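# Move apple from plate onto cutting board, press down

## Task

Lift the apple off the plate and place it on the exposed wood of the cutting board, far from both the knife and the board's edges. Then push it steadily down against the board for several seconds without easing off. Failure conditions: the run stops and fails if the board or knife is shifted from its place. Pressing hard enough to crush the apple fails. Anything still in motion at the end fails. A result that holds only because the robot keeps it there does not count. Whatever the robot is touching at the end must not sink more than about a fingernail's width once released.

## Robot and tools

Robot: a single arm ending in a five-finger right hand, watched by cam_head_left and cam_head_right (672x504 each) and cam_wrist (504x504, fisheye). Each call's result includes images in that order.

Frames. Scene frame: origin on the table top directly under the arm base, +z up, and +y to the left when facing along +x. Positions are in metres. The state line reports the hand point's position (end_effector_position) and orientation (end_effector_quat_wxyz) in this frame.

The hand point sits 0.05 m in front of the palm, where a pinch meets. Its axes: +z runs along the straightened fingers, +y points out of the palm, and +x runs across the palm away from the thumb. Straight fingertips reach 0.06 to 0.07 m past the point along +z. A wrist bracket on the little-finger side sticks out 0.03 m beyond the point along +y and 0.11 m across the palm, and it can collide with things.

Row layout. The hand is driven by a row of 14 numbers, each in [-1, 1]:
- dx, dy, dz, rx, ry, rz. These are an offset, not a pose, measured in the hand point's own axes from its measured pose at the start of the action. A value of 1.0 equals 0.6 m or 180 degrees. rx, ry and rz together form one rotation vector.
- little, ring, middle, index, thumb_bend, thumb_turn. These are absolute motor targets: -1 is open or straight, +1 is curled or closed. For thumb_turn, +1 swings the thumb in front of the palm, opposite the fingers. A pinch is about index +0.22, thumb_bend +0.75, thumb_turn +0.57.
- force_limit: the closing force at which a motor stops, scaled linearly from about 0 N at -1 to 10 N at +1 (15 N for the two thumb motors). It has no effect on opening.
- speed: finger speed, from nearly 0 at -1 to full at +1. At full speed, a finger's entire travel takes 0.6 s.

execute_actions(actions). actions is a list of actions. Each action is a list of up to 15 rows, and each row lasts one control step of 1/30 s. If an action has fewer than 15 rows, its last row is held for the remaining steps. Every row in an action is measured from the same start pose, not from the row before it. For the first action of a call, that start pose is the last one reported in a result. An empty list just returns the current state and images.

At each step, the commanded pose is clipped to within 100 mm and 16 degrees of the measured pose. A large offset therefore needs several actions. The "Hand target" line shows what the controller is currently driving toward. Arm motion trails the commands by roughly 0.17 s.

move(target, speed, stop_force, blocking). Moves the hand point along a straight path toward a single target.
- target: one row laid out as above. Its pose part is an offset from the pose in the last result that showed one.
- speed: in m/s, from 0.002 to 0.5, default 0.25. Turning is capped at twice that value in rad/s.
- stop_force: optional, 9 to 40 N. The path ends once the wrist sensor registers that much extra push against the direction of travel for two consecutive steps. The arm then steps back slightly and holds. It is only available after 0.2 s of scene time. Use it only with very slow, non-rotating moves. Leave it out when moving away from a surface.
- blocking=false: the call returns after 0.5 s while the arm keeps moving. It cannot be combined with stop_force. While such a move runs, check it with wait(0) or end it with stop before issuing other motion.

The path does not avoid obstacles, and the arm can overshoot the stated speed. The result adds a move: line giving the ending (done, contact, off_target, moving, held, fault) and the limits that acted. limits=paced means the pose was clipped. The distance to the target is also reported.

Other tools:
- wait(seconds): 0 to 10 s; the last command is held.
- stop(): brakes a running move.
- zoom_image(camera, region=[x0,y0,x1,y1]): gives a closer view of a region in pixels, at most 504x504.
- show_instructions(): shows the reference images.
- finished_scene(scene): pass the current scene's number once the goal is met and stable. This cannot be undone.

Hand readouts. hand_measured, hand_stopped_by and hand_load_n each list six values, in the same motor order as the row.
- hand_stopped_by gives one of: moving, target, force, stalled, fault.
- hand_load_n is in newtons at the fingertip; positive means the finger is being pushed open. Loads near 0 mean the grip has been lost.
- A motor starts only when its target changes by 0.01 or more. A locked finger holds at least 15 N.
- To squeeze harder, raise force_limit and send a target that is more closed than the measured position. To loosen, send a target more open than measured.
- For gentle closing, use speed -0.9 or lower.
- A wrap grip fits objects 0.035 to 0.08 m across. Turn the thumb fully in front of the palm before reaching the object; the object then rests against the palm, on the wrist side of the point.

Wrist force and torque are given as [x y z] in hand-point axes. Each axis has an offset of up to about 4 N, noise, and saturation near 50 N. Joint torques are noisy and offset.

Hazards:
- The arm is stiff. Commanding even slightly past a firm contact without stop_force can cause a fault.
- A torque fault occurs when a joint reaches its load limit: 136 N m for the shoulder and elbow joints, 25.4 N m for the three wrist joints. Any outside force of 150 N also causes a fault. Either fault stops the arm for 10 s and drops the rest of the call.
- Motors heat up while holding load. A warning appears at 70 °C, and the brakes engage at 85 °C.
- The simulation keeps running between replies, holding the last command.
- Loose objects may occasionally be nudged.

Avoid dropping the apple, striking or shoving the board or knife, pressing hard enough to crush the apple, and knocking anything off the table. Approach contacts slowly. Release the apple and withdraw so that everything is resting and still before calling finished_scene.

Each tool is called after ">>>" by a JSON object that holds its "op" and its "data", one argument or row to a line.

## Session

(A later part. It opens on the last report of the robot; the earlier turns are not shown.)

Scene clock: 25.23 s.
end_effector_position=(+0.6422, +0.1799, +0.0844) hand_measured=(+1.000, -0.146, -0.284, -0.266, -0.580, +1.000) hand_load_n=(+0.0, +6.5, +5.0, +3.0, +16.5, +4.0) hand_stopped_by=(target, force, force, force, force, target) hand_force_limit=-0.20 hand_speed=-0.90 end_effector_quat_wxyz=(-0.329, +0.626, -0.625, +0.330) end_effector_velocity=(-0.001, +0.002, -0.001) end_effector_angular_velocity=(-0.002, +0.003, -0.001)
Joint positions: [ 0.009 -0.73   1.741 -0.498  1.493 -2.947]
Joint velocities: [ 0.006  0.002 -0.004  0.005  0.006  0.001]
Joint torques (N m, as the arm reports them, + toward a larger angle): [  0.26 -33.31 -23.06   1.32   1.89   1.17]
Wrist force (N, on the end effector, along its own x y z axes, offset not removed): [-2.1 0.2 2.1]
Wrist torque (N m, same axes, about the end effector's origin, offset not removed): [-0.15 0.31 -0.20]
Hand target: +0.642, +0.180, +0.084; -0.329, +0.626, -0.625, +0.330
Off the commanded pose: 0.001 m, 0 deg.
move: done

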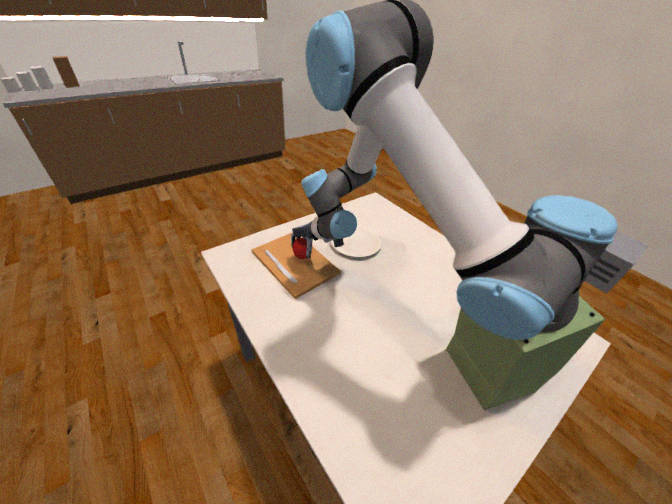

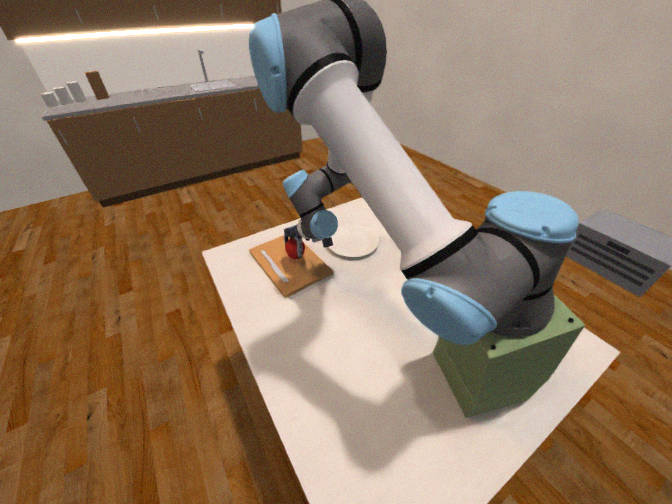

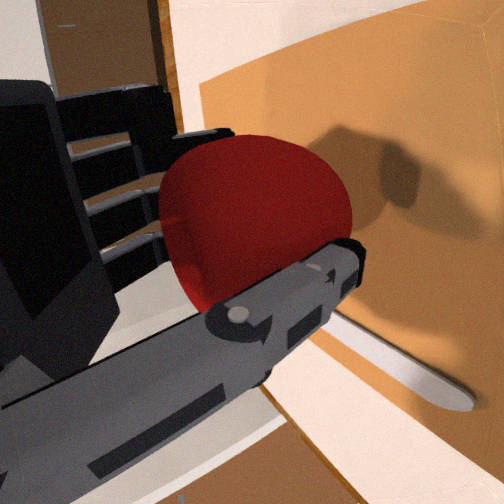

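>>> {"op": "move", "data": {
  "target": [0, 0.0275, 0.0188, 0, 0, 0, 1, 1, 0.95, 0.95, 1, 1, -0.2, -0.9],
  "speed": 0.05
}}

>>> {"op": "move", "data": {
  "target": [0, 0.0275, 0.0188, 0, 0, 0, 1, 1, 0.95, 0.95, 1, 1, -0.2, -0.9],
  "speed": 0.006,
  "stop_force": 15
}}

>>> {"op": "wait", "data": {
  "seconds": 1
}}

Scene clock: 26.77 s.
end_effector_position=(+0.6421, +0.1799, +0.0647) hand_measured=(+1.000, -0.146, -0.284, -0.266, -0.580, +1.000) hand_load_n=(+0.0, +6.5, +5.0, +3.0, +16.5, +4.0) hand_stopped_by=(target, force, force, force, force, target) hand_force_limit=-0.20 hand_speed=-0.90 end_effector_quat_wxyz=(-0.329, +0.626, -0.625, +0.330) end_effector_velocity=(+0.001, +0.001, -0.002) end_effector_angular_velocity=(+0.001, -0.002, +0.002)
Joint positions: [ 0.017 -0.687  1.726 -0.525  1.5   -2.943]
Joint velocities: [ 0.001  0.005 -0.004 -0.004 -0.001  0.001]
Joint torques (N m, as the arm reports them, + toward a larger angle): [  1.   -33.93 -20.42  -1.46   1.92   1.69]
Wrist force (N, on the end effector, along its own x y z axes, offset not removed): [-0.8 1.0 3.6]
Wrist torque (N m, same axes, about the end effector's origin, offset not removed): [-0.06 0.07 -0.19]
Hand target: +0.642, +0.180, +0.064; -0.329, +0.626, -0.625, +0.330
Off the commanded pose: 0.000 m, 0 deg.
move: done

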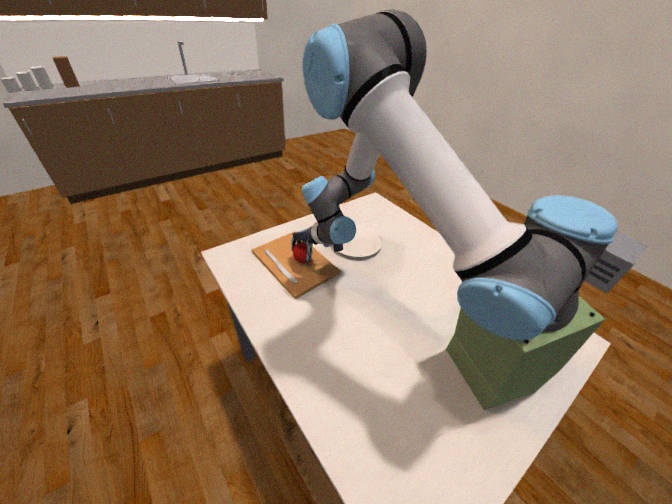

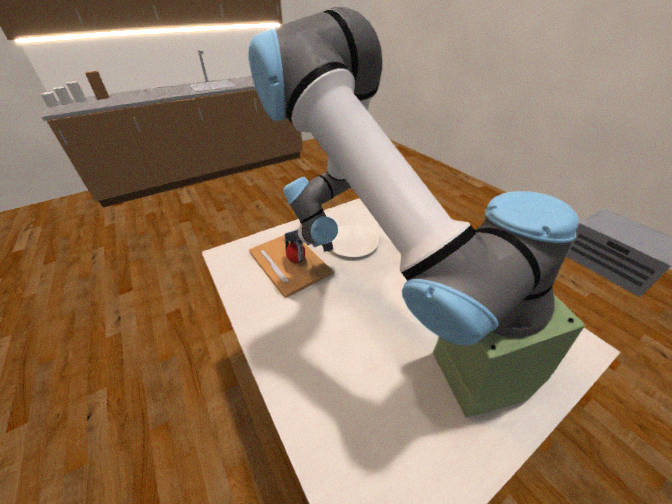

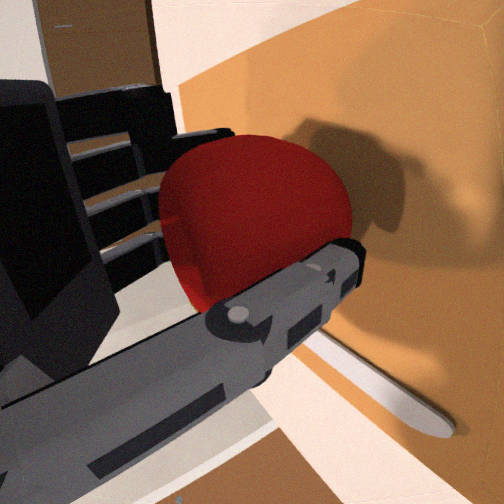

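Scene clock: 28.43 s.
end_effector_position=(+0.6423, +0.1799, +0.0571) hand_measured=(+1.000, -0.146, -0.284, -0.266, -0.580, +1.000) hand_load_n=(+0.0, +6.0, +4.0, +1.5, +16.5, +2.0) hand_stopped_by=(target, force, force, force, force, target) hand_force_limit=-0.20 hand_speed=-0.90 end_effector_quat_wxyz=(-0.329, +0.626, -0.625, +0.330) end_effector_velocity=(+0.000, -0.000, +0.001) end_effector_angular_velocity=(+0.001, +0.001, -0.001)
Joint positions: [ 0.02  -0.671  1.719 -0.535  1.503 -2.941]
Joint velocities: [-0.    -0.003  0.     0.004  0.     0.001]
Joint torques (N m, as the arm reports them, + toward a larger angle): [-14.95 -40.91   2.79   1.34  -0.42   0.22]
Wrist force (N, on the end effector, along its own x y z axes, offset not removed): [1.2 -12.4 -14.7]
Wrist torque (N m, same axes, about the end effector's origin, offset not removed): [-0.33 0.41 -0.44]
Hand target: +0.642, +0.180, +0.057; -0.329, +0.626, -0.625, +0.330
Off the commanded pose: 0.012 m, 0 deg.
move: contact

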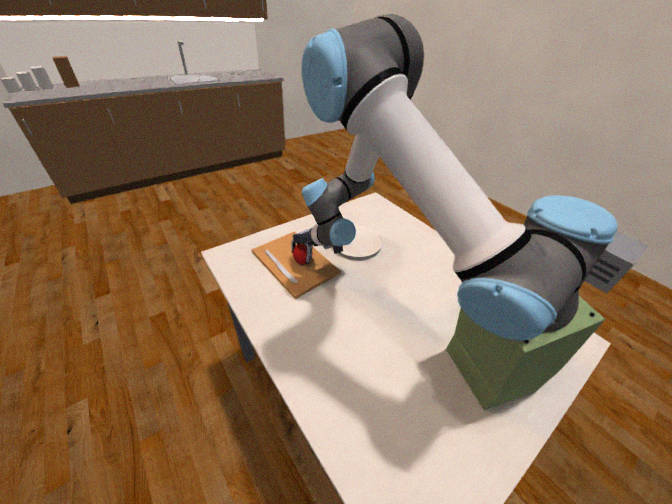

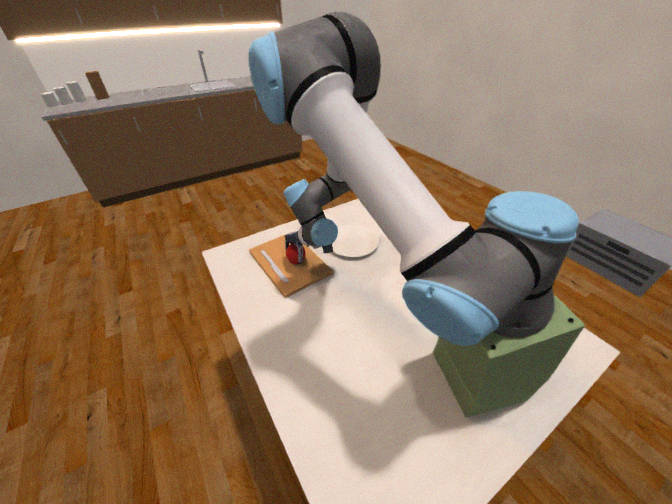

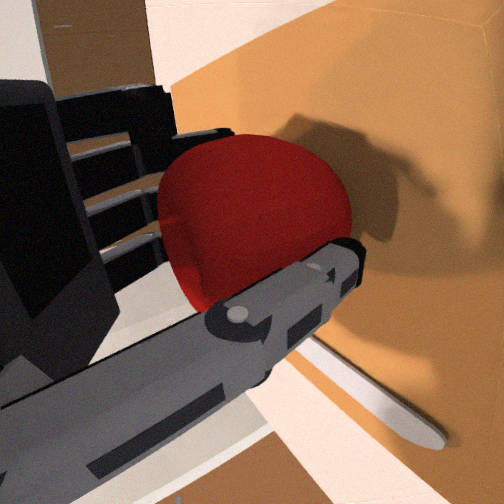

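Scene clock: 29.43 s.
end_effector_position=(+0.6422, +0.1798, +0.0574) hand_measured=(+1.000, -0.146, -0.284, -0.266, -0.580, +1.000) hand_load_n=(+0.0, +7.0, +5.0, +2.5, +16.0, +3.0) hand_stopped_by=(target, force, force, force, force, target) hand_force_limit=-0.20 hand_speed=-0.90 end_effector_quat_wxyz=(-0.329, +0.626, -0.625, +0.330) end_effector_velocity=(+0.000, -0.000, -0.000) end_effector_angular_velocity=(-0.001, -0.001, +0.001)
Joint positions: [ 0.02  -0.671  1.719 -0.535  1.503 -2.941]
Joint velocities: [ 0.     0.001 -0.001 -0.     0.    -0.001]
Joint torques (N m, as the arm reports them, + toward a larger angle): [-16.41 -42.63   6.18   2.62  -1.47  -1.17]
Wrist force (N, on the end effector, along its own x y z axes, offset not removed): [0.9 -6.3 -3.1]
Wrist torque (N m, same axes, about the end effector's origin, offset not removed): [-0.03 0.13 -0.36]
Hand target: +0.642, +0.180, +0.057; -0.329, +0.626, -0.625, +0.330
Off the commanded pose: 0.013 m, 0 deg.
wait: 1.00 s; at rest by 0.17 s

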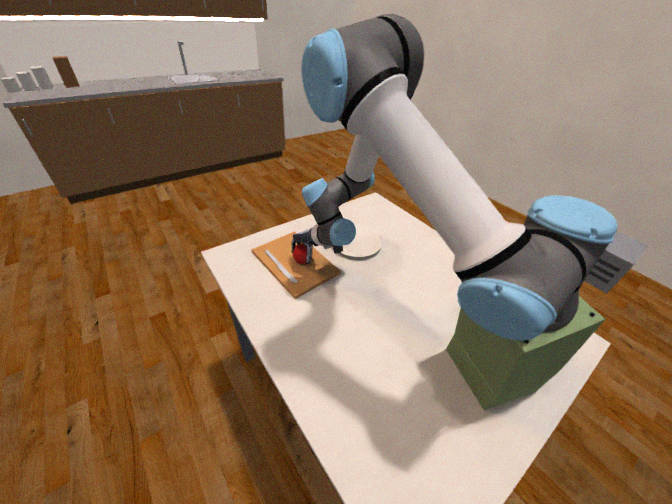

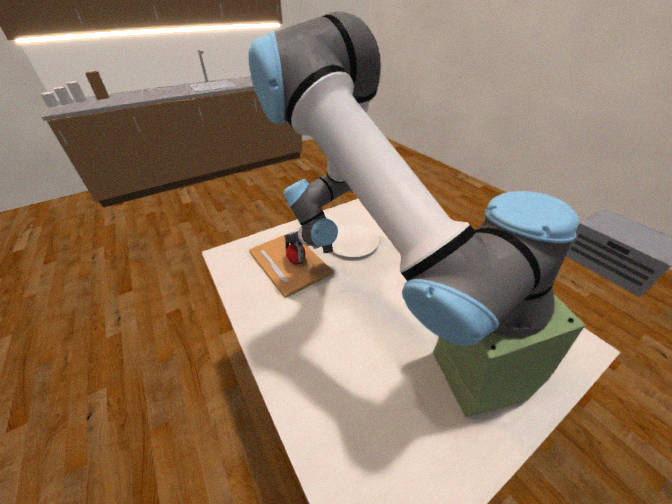

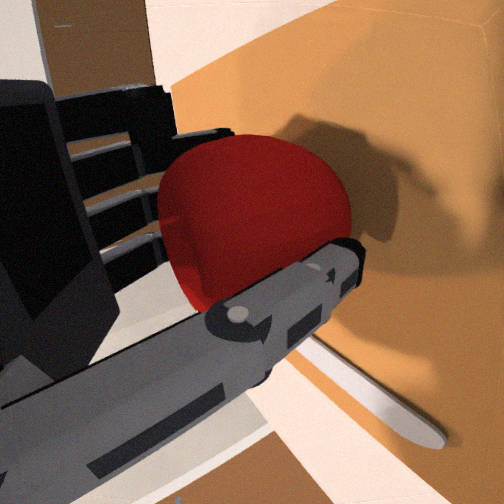

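>>> {"op": "execute_actions", "data": {
  "actions": [
    [[0, 0.000507, 0.000145, 0, 0, 0, 1, 1, 0.95, 0.95, 1, 1, -0.2, -0.9]]
  ]
}}

>>> {"op": "wait", "data": {
  "seconds": 1
}}

Scene clock: 30.50 s.
end_effector_position=(+0.6421, +0.1798, +0.0572) hand_measured=(+1.000, -0.146, -0.284, -0.266, -0.580, +1.000) hand_load_n=(+0.0, +7.0, +5.0, +2.5, +16.0, +2.5) hand_stopped_by=(target, force, force, force, force, target) hand_force_limit=-0.20 hand_speed=-0.90 end_effector_quat_wxyz=(-0.329, +0.626, -0.625, +0.330) end_effector_velocity=(-0.000, +0.000, -0.001) end_effector_angular_velocity=(+0.002, +0.001, -0.001)
Joint positions: [ 0.02  -0.671  1.719 -0.536  1.503 -2.941]
Joint velocities: [-0.     0.001  0.     0.    -0.001  0.002]
Joint torques (N m, as the arm reports them, + toward a larger angle): [  2.15 -24.26   6.87  -0.46   0.63   0.98]
Wrist force (N, on the end effector, along its own x y z axes, offset not removed): [1.1 -11.4 -7.2]
Wrist torque (N m, same axes, about the end effector's origin, offset not removed): [-0.16 0.24 -0.45]
Hand target: +0.642, +0.180, +0.057; -0.329, +0.626, -0.625, +0.330
Off the commanded pose: 0.000 m, 0 deg.

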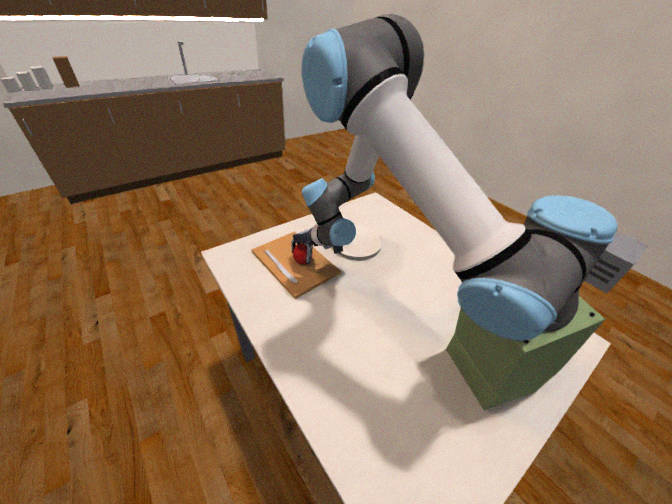

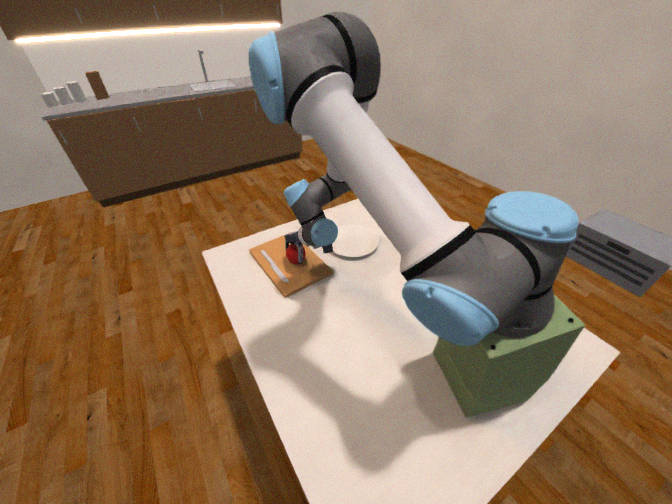

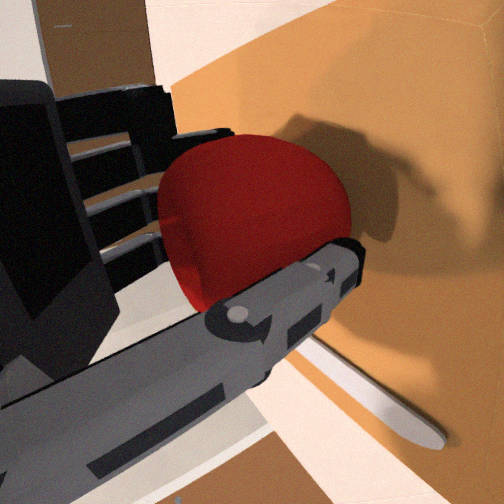

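Scene clock: 31.50 s.
end_effector_position=(+0.6421, +0.1798, +0.0571) hand_measured=(+1.000, -0.146, -0.284, -0.266, -0.580, +1.000) hand_load_n=(+0.0, +7.0, +5.0, +2.5, +15.5, +2.5) hand_stopped_by=(target, force, force, force, force, target) hand_force_limit=-0.20 hand_speed=-0.90 end_effector_quat_wxyz=(-0.329, +0.626, -0.625, +0.330) end_effector_velocity=(+0.000, -0.000, +0.001) end_effector_angular_velocity=(+0.001, +0.000, +0.001)
Joint positions: [ 0.02  -0.671  1.719 -0.536  1.503 -2.941]
Joint velocities: [-0.001 -0.001  0.     0.001 -0.002 -0.   ]
Joint torques (N m, as the arm reports them, + toward a larger angle): [  1.92 -22.59   7.36   0.35   1.02   1.37]
Wrist force (N, on the end effector, along its own x y z axes, offset not removed): [-0.8 -12.9 -8.7]
Wrist torque (N m, same axes, about the end effector's origin, offset not removed): [-0.01 0.59 -0.44]
Hand target: +0.642, +0.180, +0.057; -0.329, +0.626, -0.625, +0.330
Off the commanded pose: 0.000 m, 0 deg.
wait: 1.00 s; at rest by 0.17 s

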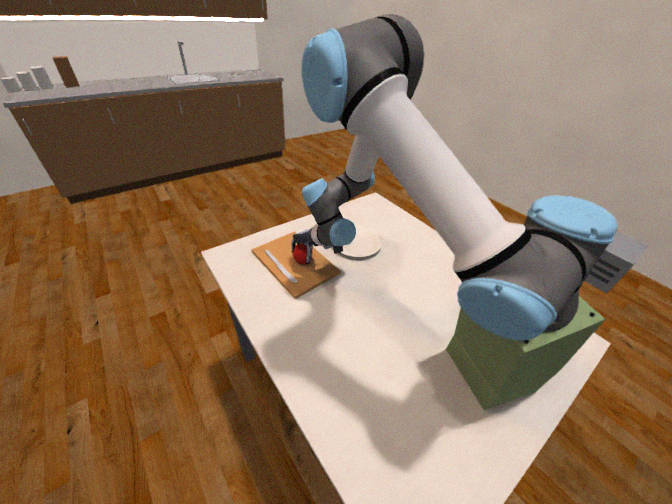

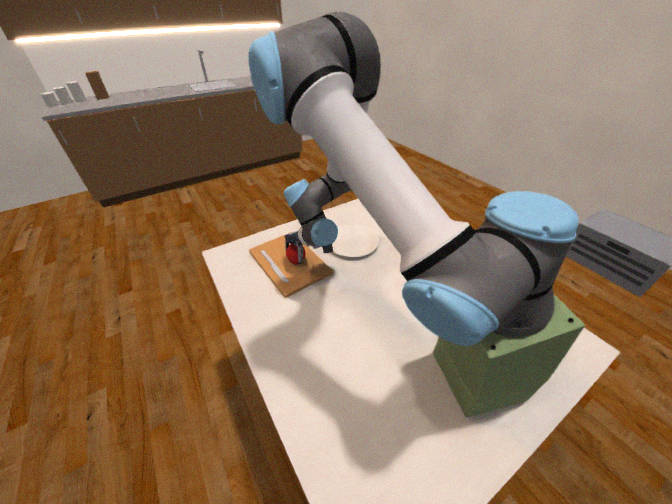

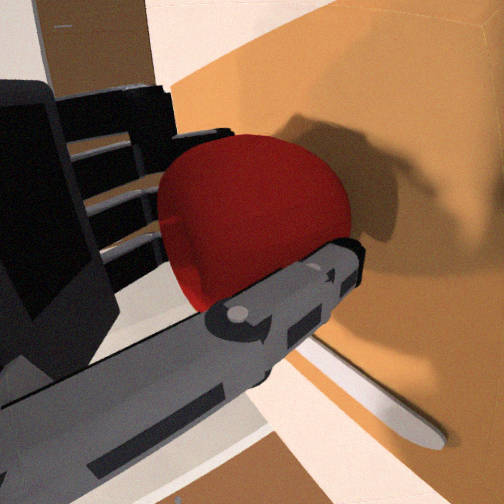

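>>> {"op": "execute_actions", "data": {
  "actions": [
    [[0, 0.0002, 0.00006, 0, 0, 0, 1, 1, 0.95, 0.95, 1, 1, -0.2, -0.9]]
  ]
}}

>>> {"op": "wait", "data": {
  "seconds": 1.5
}}

>>> {"op": "wait", "data": {
  "seconds": 5
}}

>>> {"op": "zoom_image", "data": {
  "camera": "cam_head_left",
  "region": [230, 190, 400, 320]
}}

Scene clock: 32.43 s.
end_effector_position=(+0.6420, +0.1798, +0.0570) hand_measured=(+1.000, -0.146, -0.284, -0.266, -0.580, +1.000) hand_load_n=(+0.0, +7.0, +5.0, +3.0, +15.5, +2.5) hand_stopped_by=(target, force, force, force, force, target) hand_force_limit=-0.20 hand_speed=-0.90 end_effector_quat_wxyz=(-0.329, +0.626, -0.625, +0.330) end_effector_velocity=(+0.000, -0.001, -0.001) end_effector_angular_velocity=(-0.001, +0.000, -0.000)
Joint positions: [ 0.02  -0.671  1.719 -0.536  1.503 -2.941]
Joint velocities: [-0.     0.002 -0.001 -0.     0.001 -0.001]
Joint torques (N m, as the arm reports them, + toward a larger angle): [  3.45 -22.34   8.46   0.22   0.93   1.21]
Wrist force (N, on the end effector, along its own x y z axes, offset not removed): [-1.1 -15.5 -10.6]
Wrist torque (N m, same axes, about the end effector's origin, offset not removed): [-0.15 0.66 -0.59]
Hand target: +0.642, +0.180, +0.057; -0.329, +0.626, -0.625, +0.330
Off the commanded pose: 0.000 m, 0 deg.

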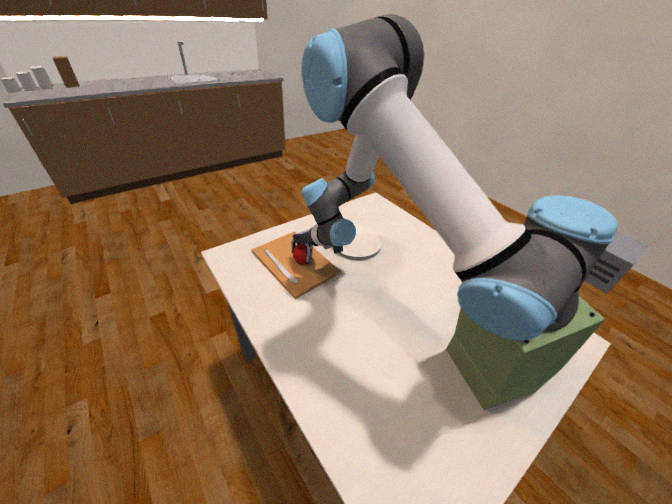

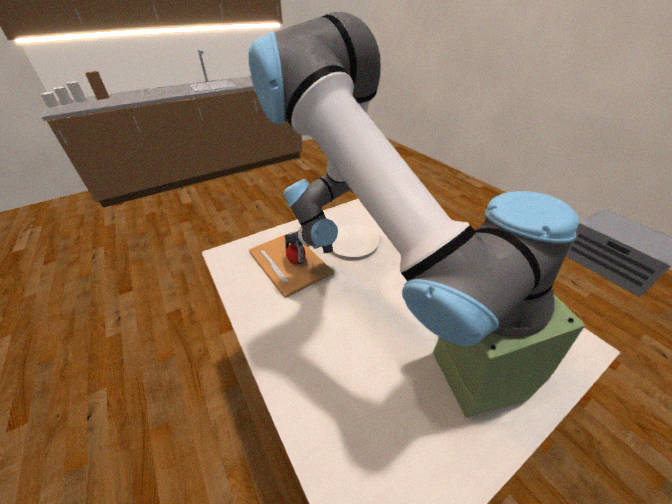

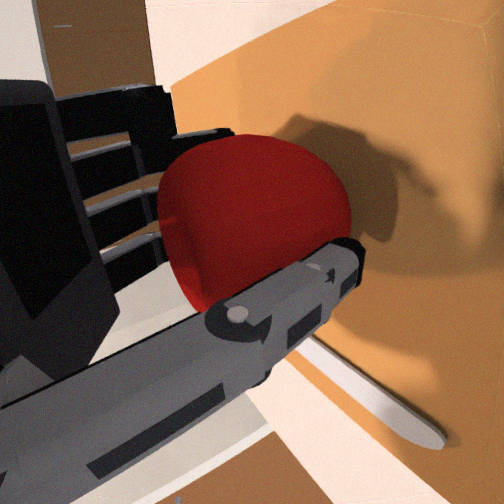

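Scene clock: 33.93 s.
end_effector_position=(+0.6420, +0.1798, +0.0570) hand_measured=(+1.000, -0.146, -0.284, -0.266, -0.580, +1.000) hand_load_n=(+0.0, +7.0, +5.0, +3.0, +15.5, +2.5) hand_stopped_by=(target, force, force, force, force, target) hand_force_limit=-0.20 hand_speed=-0.90 end_effector_quat_wxyz=(-0.329, +0.626, -0.625, +0.330) end_effector_velocity=(-0.000, +0.000, -0.001) end_effector_angular_velocity=(-0.000, +0.001, +0.001)
Joint positions: [ 0.02  -0.671  1.719 -0.536  1.503 -2.941]
Joint velocities: [ 0.     0.001 -0.    -0.    -0.    -0.001]
Joint torques (N m, as the arm reports them, + toward a larger angle): [  3.53 -22.52   8.78   0.35   1.04   1.26]
Wrist force (N, on the end effector, along its own x y z axes, offset not removed): [1.4 -16.9 -10.7]
Wrist torque (N m, same axes, about the end effector's origin, offset not removed): [-0.29 0.28 -0.48]
Hand target: +0.642, +0.180, +0.057; -0.329, +0.626, -0.625, +0.330
Off the commanded pose: 0.000 m, 0 deg.
wait: 1.50 s; at rest by 0.17 s

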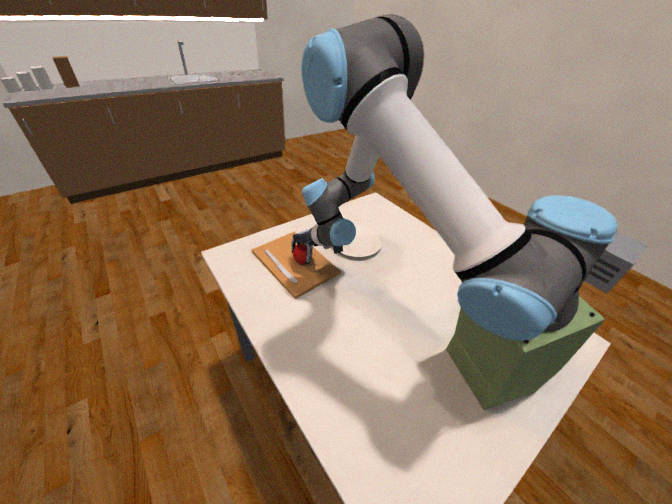

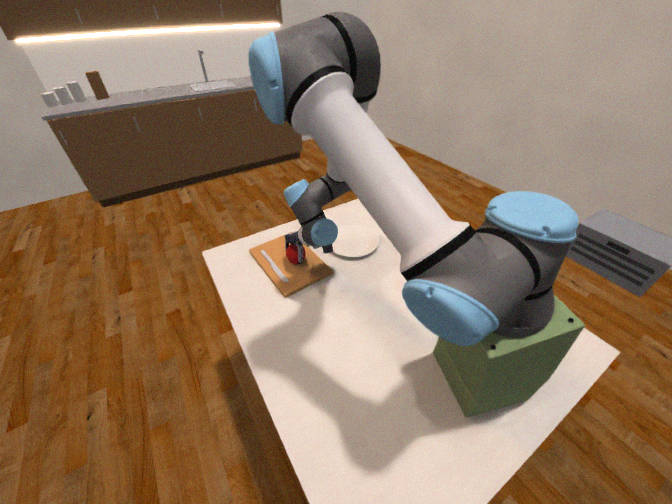

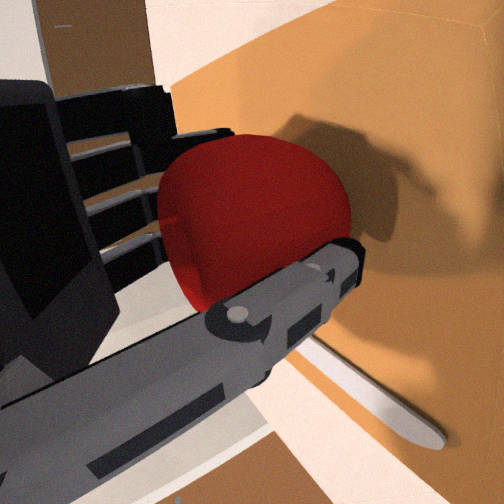

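Scene clock: 38.93 s.
end_effector_position=(+0.6420, +0.1798, +0.0570) hand_measured=(+1.000, -0.146, -0.284, -0.266, -0.580, +1.000) hand_load_n=(+0.0, +7.0, +5.0, +3.0, +15.5, +2.5) hand_stopped_by=(target, force, force, force, force, target) hand_force_limit=-0.20 hand_speed=-0.90 end_effector_quat_wxyz=(-0.329, +0.626, -0.625, +0.330) end_effector_velocity=(-0.000, -0.001, -0.000) end_effector_angular_velocity=(-0.003, +0.001, -0.001)
Joint positions: [ 0.02  -0.671  1.719 -0.536  1.503 -2.941]
Joint velocities: [-0.     0.001 -0.     0.001  0.002 -0.002]
Joint torques (N m, as the arm reports them, + toward a larger angle): [  2.29 -20.97   9.22   0.58   0.6    1.23]
Wrist force (N, on the end effector, along its own x y z axes, offset not removed): [-1.2 -17.0 -10.4]
Wrist torque (N m, same axes, about the end effector's origin, offset not removed): [-0.34 0.61 -0.73]
Hand target: +0.642, +0.180, +0.057; -0.329, +0.626, -0.625, +0.330
Off the commanded pose: 0.000 m, 0 deg.
wait: 5.00 s; at rest by 0.17 s

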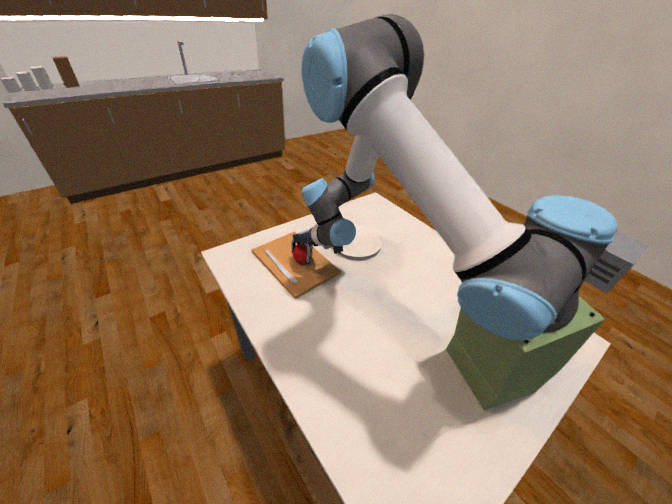

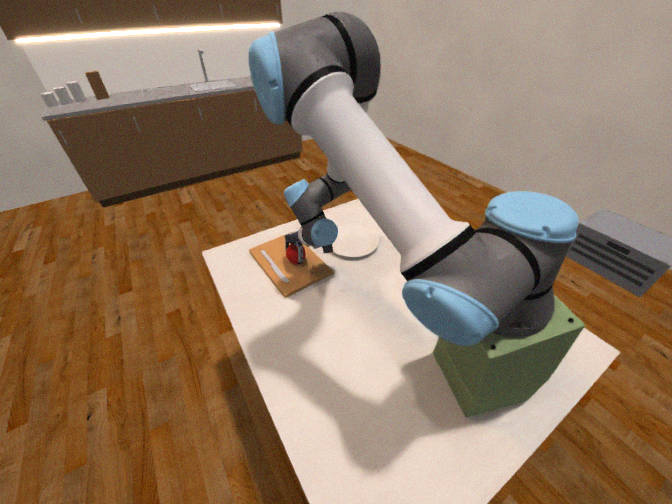

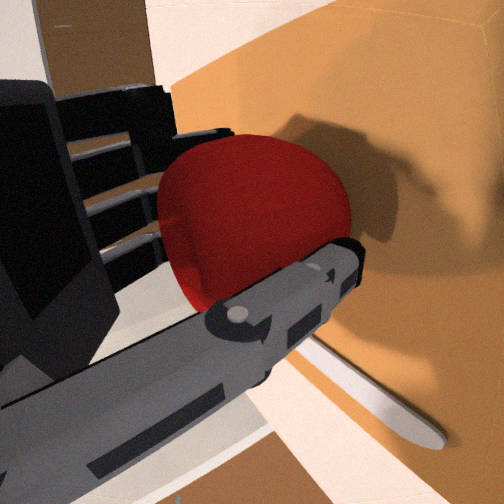

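Region (230, 190, 400, 320) of cam_head_left's 672x504 image, scaled by 2.965, with more detail than that image has; it fills the top 385 rows of this view, and the rest is white.

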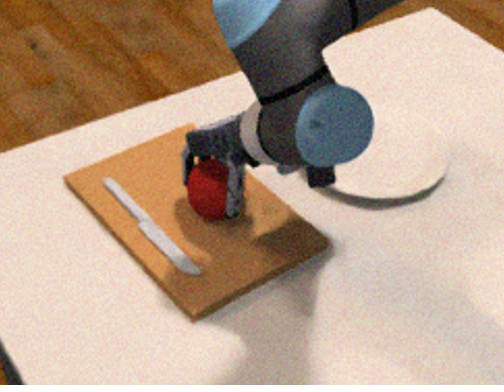

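>>> {"op": "finished_scene", "data": {
  "scene": 2
}}

The scene is finished: the task was done.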